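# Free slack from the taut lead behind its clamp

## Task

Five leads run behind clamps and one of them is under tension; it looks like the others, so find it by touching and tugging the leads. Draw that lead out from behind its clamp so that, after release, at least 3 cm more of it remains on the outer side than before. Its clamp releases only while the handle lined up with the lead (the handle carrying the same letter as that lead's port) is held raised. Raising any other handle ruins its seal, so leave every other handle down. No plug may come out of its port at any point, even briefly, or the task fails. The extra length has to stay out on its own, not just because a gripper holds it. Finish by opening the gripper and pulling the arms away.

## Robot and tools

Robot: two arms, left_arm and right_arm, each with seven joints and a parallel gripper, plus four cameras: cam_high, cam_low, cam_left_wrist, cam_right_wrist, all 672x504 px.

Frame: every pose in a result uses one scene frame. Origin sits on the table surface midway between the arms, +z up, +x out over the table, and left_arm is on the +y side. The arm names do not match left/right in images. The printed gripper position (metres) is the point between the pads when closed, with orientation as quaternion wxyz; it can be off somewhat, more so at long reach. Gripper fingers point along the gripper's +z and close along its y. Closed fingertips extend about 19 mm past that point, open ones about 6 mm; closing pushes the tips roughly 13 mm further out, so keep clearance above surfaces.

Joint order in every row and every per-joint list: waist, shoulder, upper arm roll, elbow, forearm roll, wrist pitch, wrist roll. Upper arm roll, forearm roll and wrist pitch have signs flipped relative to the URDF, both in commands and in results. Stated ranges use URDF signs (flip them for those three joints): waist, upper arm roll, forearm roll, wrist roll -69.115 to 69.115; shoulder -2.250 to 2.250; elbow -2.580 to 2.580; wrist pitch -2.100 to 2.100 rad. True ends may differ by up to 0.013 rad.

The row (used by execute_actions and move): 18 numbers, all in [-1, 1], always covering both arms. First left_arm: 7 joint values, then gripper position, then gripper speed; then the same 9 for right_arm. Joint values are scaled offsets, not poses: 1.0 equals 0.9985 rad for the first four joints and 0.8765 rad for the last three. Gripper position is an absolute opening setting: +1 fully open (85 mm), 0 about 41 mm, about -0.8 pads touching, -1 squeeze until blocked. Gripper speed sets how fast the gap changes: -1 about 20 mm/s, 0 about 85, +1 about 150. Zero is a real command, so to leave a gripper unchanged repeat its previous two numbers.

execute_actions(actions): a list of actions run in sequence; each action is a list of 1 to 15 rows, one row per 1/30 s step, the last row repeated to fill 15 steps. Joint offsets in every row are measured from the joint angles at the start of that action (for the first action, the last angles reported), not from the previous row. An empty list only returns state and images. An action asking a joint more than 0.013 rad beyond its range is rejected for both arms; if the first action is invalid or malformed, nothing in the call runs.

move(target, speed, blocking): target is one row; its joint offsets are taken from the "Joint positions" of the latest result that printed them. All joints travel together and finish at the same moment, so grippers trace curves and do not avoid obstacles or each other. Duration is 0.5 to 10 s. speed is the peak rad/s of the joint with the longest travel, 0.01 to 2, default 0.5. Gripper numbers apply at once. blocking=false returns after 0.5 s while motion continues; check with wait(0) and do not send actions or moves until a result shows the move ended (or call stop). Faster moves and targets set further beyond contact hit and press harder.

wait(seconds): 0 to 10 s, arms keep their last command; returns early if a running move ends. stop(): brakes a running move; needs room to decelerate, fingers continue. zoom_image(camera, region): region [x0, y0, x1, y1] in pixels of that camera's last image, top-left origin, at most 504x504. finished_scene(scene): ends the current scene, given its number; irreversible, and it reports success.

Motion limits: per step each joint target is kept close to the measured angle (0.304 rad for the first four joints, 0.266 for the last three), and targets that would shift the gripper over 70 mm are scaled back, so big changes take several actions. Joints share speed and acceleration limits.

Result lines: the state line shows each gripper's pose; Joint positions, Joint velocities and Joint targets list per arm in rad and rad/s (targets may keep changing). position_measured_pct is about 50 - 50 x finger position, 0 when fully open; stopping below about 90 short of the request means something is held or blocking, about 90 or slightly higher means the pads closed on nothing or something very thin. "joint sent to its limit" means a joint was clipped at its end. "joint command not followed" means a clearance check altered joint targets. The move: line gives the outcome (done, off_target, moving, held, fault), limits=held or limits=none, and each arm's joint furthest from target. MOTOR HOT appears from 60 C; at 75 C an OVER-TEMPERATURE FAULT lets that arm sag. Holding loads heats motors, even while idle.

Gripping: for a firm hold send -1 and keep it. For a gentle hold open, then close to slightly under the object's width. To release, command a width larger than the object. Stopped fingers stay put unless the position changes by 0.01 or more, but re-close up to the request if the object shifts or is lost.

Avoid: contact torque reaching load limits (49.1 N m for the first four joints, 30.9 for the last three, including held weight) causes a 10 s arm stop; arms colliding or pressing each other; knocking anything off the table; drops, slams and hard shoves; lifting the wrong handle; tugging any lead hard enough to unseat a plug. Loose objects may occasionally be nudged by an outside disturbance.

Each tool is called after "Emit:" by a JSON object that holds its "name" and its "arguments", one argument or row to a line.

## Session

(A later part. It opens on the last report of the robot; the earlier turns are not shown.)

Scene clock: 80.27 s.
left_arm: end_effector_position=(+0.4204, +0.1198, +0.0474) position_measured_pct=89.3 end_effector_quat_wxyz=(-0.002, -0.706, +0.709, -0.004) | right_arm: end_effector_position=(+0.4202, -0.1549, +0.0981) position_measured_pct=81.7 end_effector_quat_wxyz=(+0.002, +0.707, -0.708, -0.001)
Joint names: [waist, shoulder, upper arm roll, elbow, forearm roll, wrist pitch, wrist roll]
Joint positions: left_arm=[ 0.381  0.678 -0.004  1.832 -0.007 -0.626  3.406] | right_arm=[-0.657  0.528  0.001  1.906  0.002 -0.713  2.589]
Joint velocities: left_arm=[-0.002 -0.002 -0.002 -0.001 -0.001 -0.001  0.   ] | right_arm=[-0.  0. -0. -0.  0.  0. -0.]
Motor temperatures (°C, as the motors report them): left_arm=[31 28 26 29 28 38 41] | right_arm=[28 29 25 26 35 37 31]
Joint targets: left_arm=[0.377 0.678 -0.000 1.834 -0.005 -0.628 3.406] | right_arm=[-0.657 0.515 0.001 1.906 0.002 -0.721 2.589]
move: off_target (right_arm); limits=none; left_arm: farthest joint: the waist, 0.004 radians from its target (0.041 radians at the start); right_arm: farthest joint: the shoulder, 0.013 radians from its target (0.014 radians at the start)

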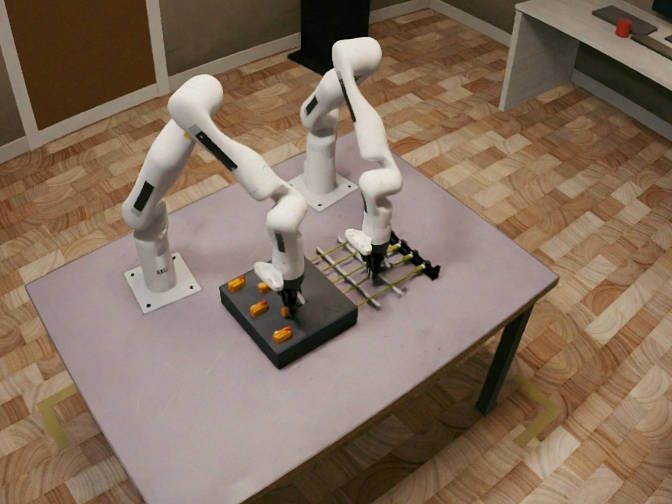

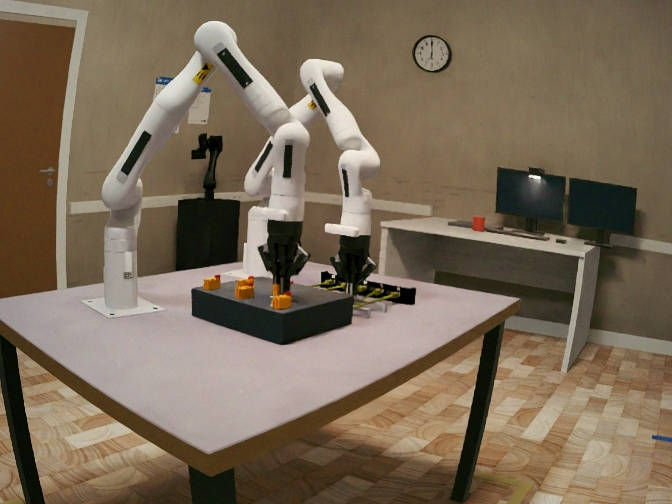

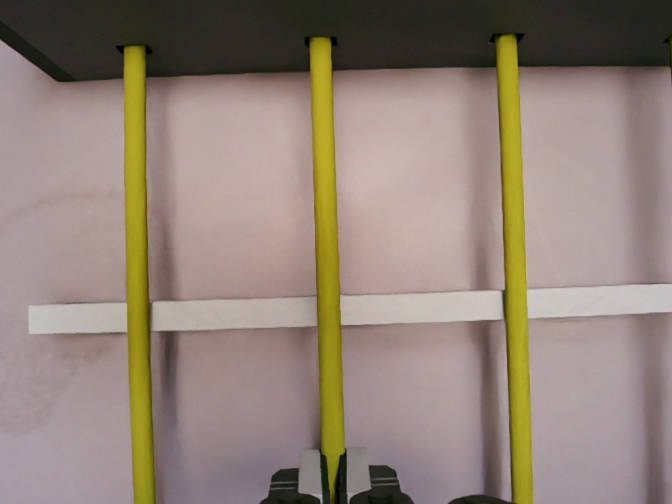

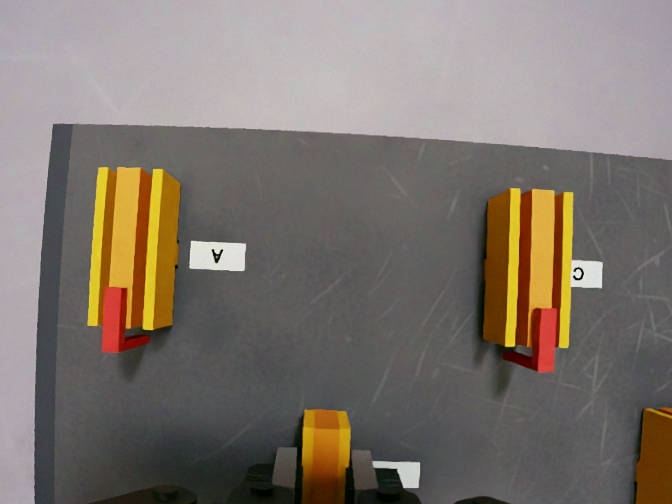

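Emit:
{"name": "move", "arguments": {
  "target": [-0.075,-0.04,0.004,0.028,0.003,-0.016,-0.082,-1,0,0,-0.009,0,0,0,-0.007,0,-1,0],
  "speed": 0.07
}}

Emit:
{"name": "execute_actions", "arguments": {
  "actions": [
    [[-0.004,0,0.004,0.002,0,0,0,-1,0,0,0.016,0,0.01,0,0.034,0,-1,0]],
    [[-0.004,0,0.004,0.002,0,0,0,-1,0,0,0,0,0,0,0,0,-0.1,0]],
    [[0,0,0,0,0,0,0,-0.2,0,0,-0.1,0,-0.045,0,-0.165,0,-0.1,0]]
  ]
}}

Emit:
{"name": "move", "arguments": {
  "target": [0,-0.22,0,-0.1,0,-0.365,0,-0.2,0,0.15,-0.12,0,-0.08,0,-0.23,0,-0.1,0],
  "speed": 0.3
}}

Scene clock: 89.30 s.
left_arm: end_effector_position=(+0.4201, +0.1530, +0.0603) position_measured_pct=89.3 end_effector_quat_wxyz=(-0.001, -0.706, +0.709, -0.003) | right_arm: end_effector_position=(+0.4202, -0.1549, +0.0980) position_measured_pct=81.7 end_effector_quat_wxyz=(+0.002, +0.706, -0.708, -0.002)
Joint names: [waist, shoulder, upper arm roll, elbow, forearm roll, wrist pitch, wrist roll]
Joint positions: left_arm=[ 0.309  0.638 -0.003  1.86  -0.007 -0.64   3.335] | right_arm=[-0.657  0.528  0.001  1.905  0.002 -0.713  2.588]
Joint velocities: left_arm=[-0.003  0.    -0.     0.002  0.     0.    -0.   ] | right_arm=[ 0.    -0.    -0.    -0.001  0.     0.    -0.001]
Motor temperatures (°C, as the motors report them): left_arm=[31 28 26 29 28 38 41] | right_arm=[28 29 25 26 35 37 31]
Joint targets: left_arm=[0.306 0.638 0.000 1.860 -0.004 -0.640 3.335] | right_arm=[-0.657 0.519 0.001 1.906 0.002 -0.719 2.589]
move: done; limits=none; left_arm: farthest joint: the waist, 0.003 radians from its target (0.074 radians at the start); right_arm: farthest joint: the shoulder, 0.009 radians from its target (0.009 radians at the start)

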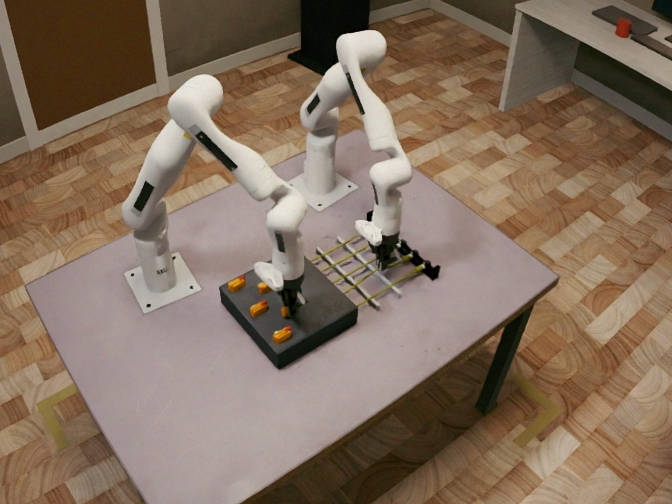

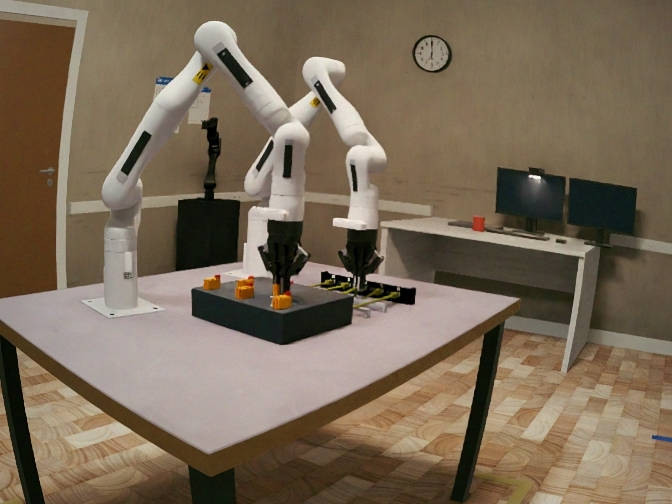

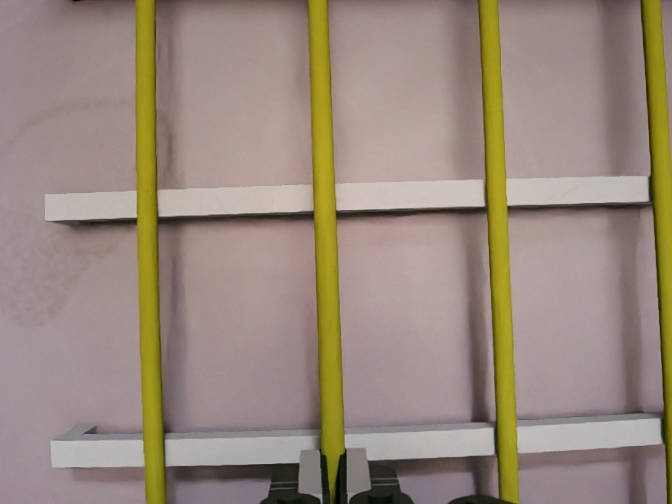

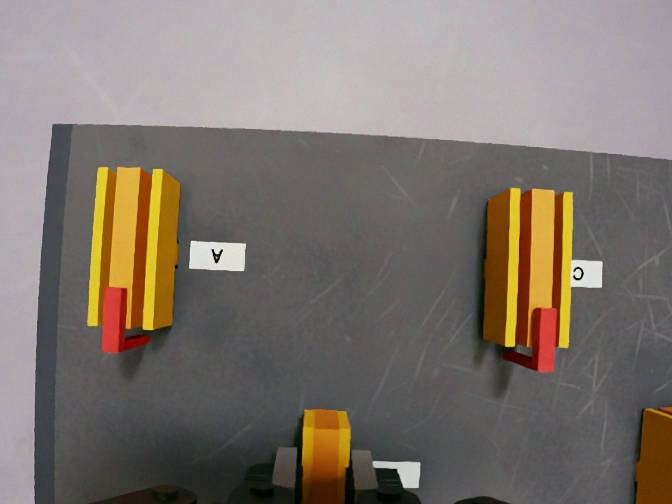

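Scene clock: 90.80 s.
left_arm: end_effector_position=(+0.4195, +0.1502, +0.0608) position_measured_pct=60.3 end_effector_quat_wxyz=(-0.003, -0.707, +0.708, -0.006) | right_arm: end_effector_position=(+0.4170, -0.1567, +0.1394) position_measured_pct=54.8 end_effector_quat_wxyz=(+0.002, +0.706, -0.708, -0.002)
Joint names: [waist, shoulder, upper arm roll, elbow, forearm roll, wrist pitch, wrist roll]
Joint positions: left_arm=[ 0.31   0.636 -0.005  1.861 -0.014 -0.638  3.335] | right_arm=[-0.657  0.447  0.001  1.871  0.002 -0.827  2.588]
Joint velocities: left_arm=[-0.     0.001  0.     0.001  0.001 -0.001 -0.   ] | right_arm=[-0.    -0.01  -0.     0.001  0.     0.    -0.001]
Motor temperatures (°C, as the motors report them): left_arm=[31 28 26 29 28 38 41] | right_arm=[28 29 25 26 35 37 31]
Joint targets: left_arm=[0.308 0.636 -0.003 1.862 -0.012 -0.638 3.335] | right_arm=[-0.657 0.446 0.001 1.871 0.002 -0.827 2.588]

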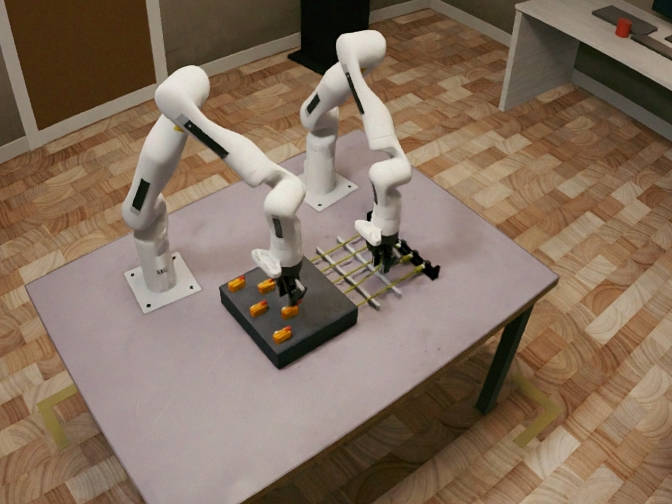

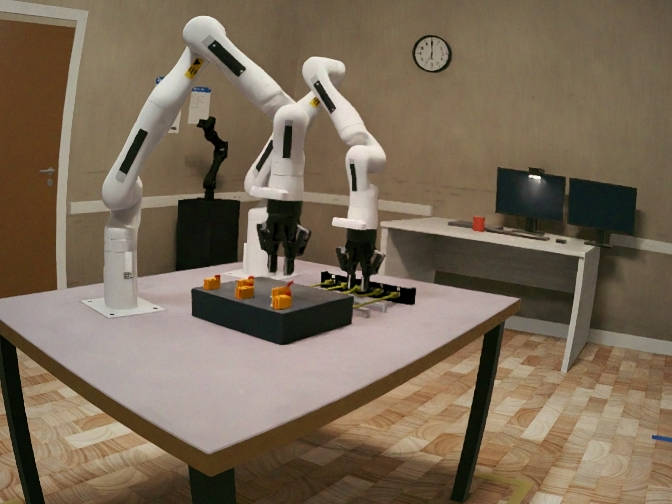

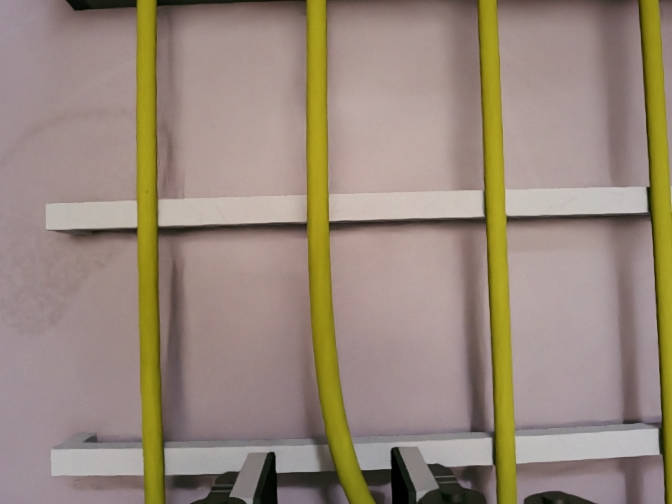

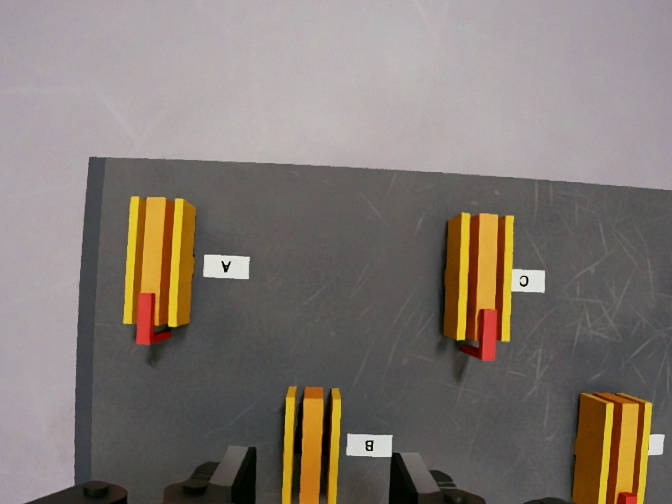

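Scene clock: 92.23 s.
left_arm: end_effector_position=(+0.4090, +0.1516, +0.1790) position_measured_pct=59.9 end_effector_quat_wxyz=(-0.004, -0.705, +0.709, -0.006) | right_arm: end_effector_position=(+0.4333, -0.2166, +0.2083) position_measured_pct=54.8 end_effector_quat_wxyz=(+0.002, +0.652, -0.759, -0.002)
Joint names: [waist, shoulder, upper arm roll, elbow, forearm roll, wrist pitch, wrist roll]
Joint positions: left_arm=[ 0.31   0.417 -0.005  1.761 -0.014 -0.958  3.335] | right_arm=[-0.507  0.327  0.001  1.791  0.002 -1.029  2.588]
Joint velocities: left_arm=[ 0.    -0.004  0.    -0.    -0.002 -0.001 -0.001] | right_arm=[ 0.002 -0.002  0.     0.001  0.    -0.     0.   ]
Motor temperatures (°C, as the motors report them): left_arm=[31 28 26 29 28 38 41] | right_arm=[28 29 25 26 35 37 31]
Joint targets: left_arm=[0.310 0.416 -0.005 1.761 -0.014 -0.958 3.335] | right_arm=[-0.507 0.327 0.001 1.791 0.002 -1.029 2.588]
move: done; limits=none; left_arm: farthest joint: the waist, 0.000 radians from its target (0.000 radians at the start); right_arm: farthest joint: the waist, 0.000 radians from its target (0.150 radians at the start)

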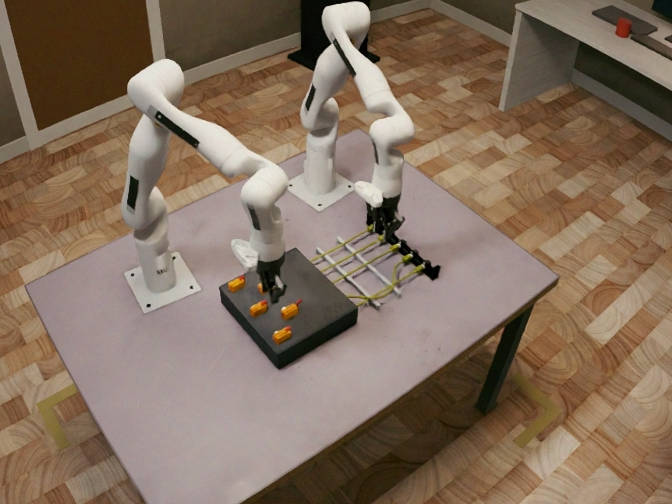

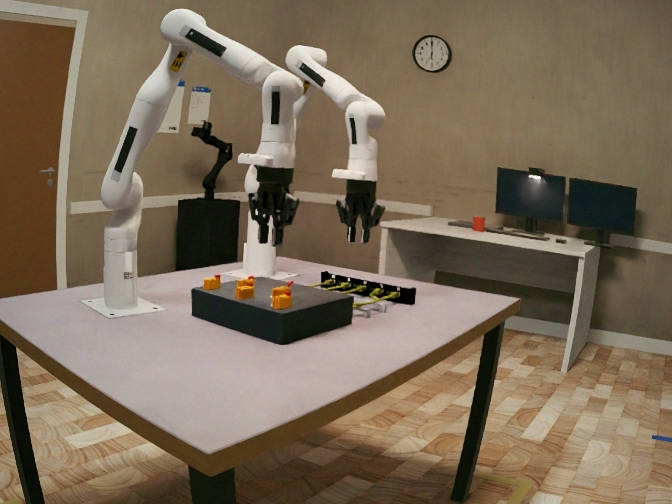

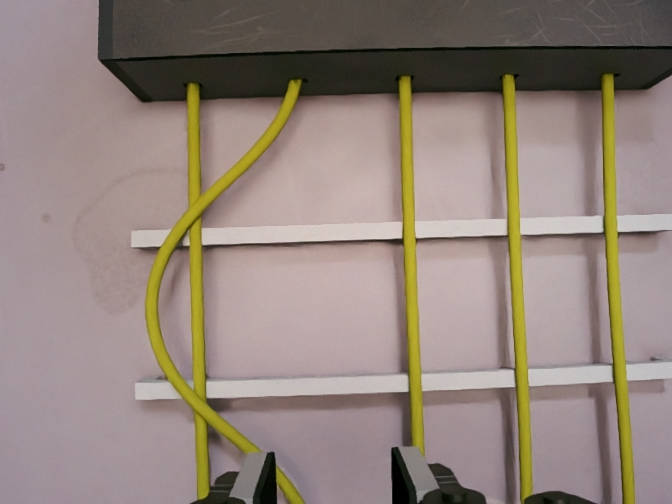

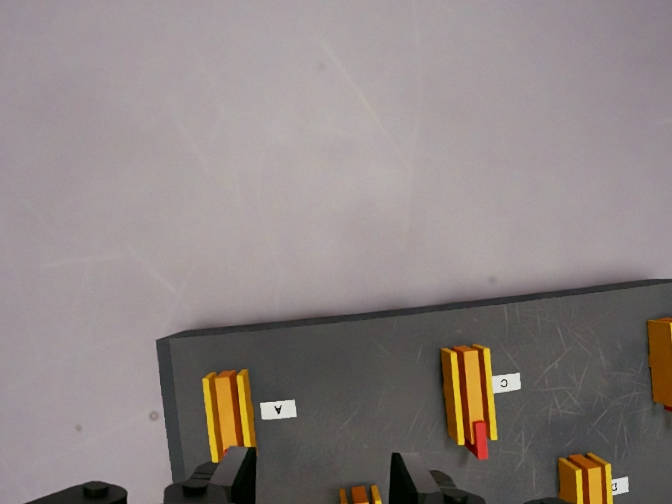

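Emit:
{"name": "finished_scene", "arguments": {
  "scene": 2
}}

The scene is finished: the task was done.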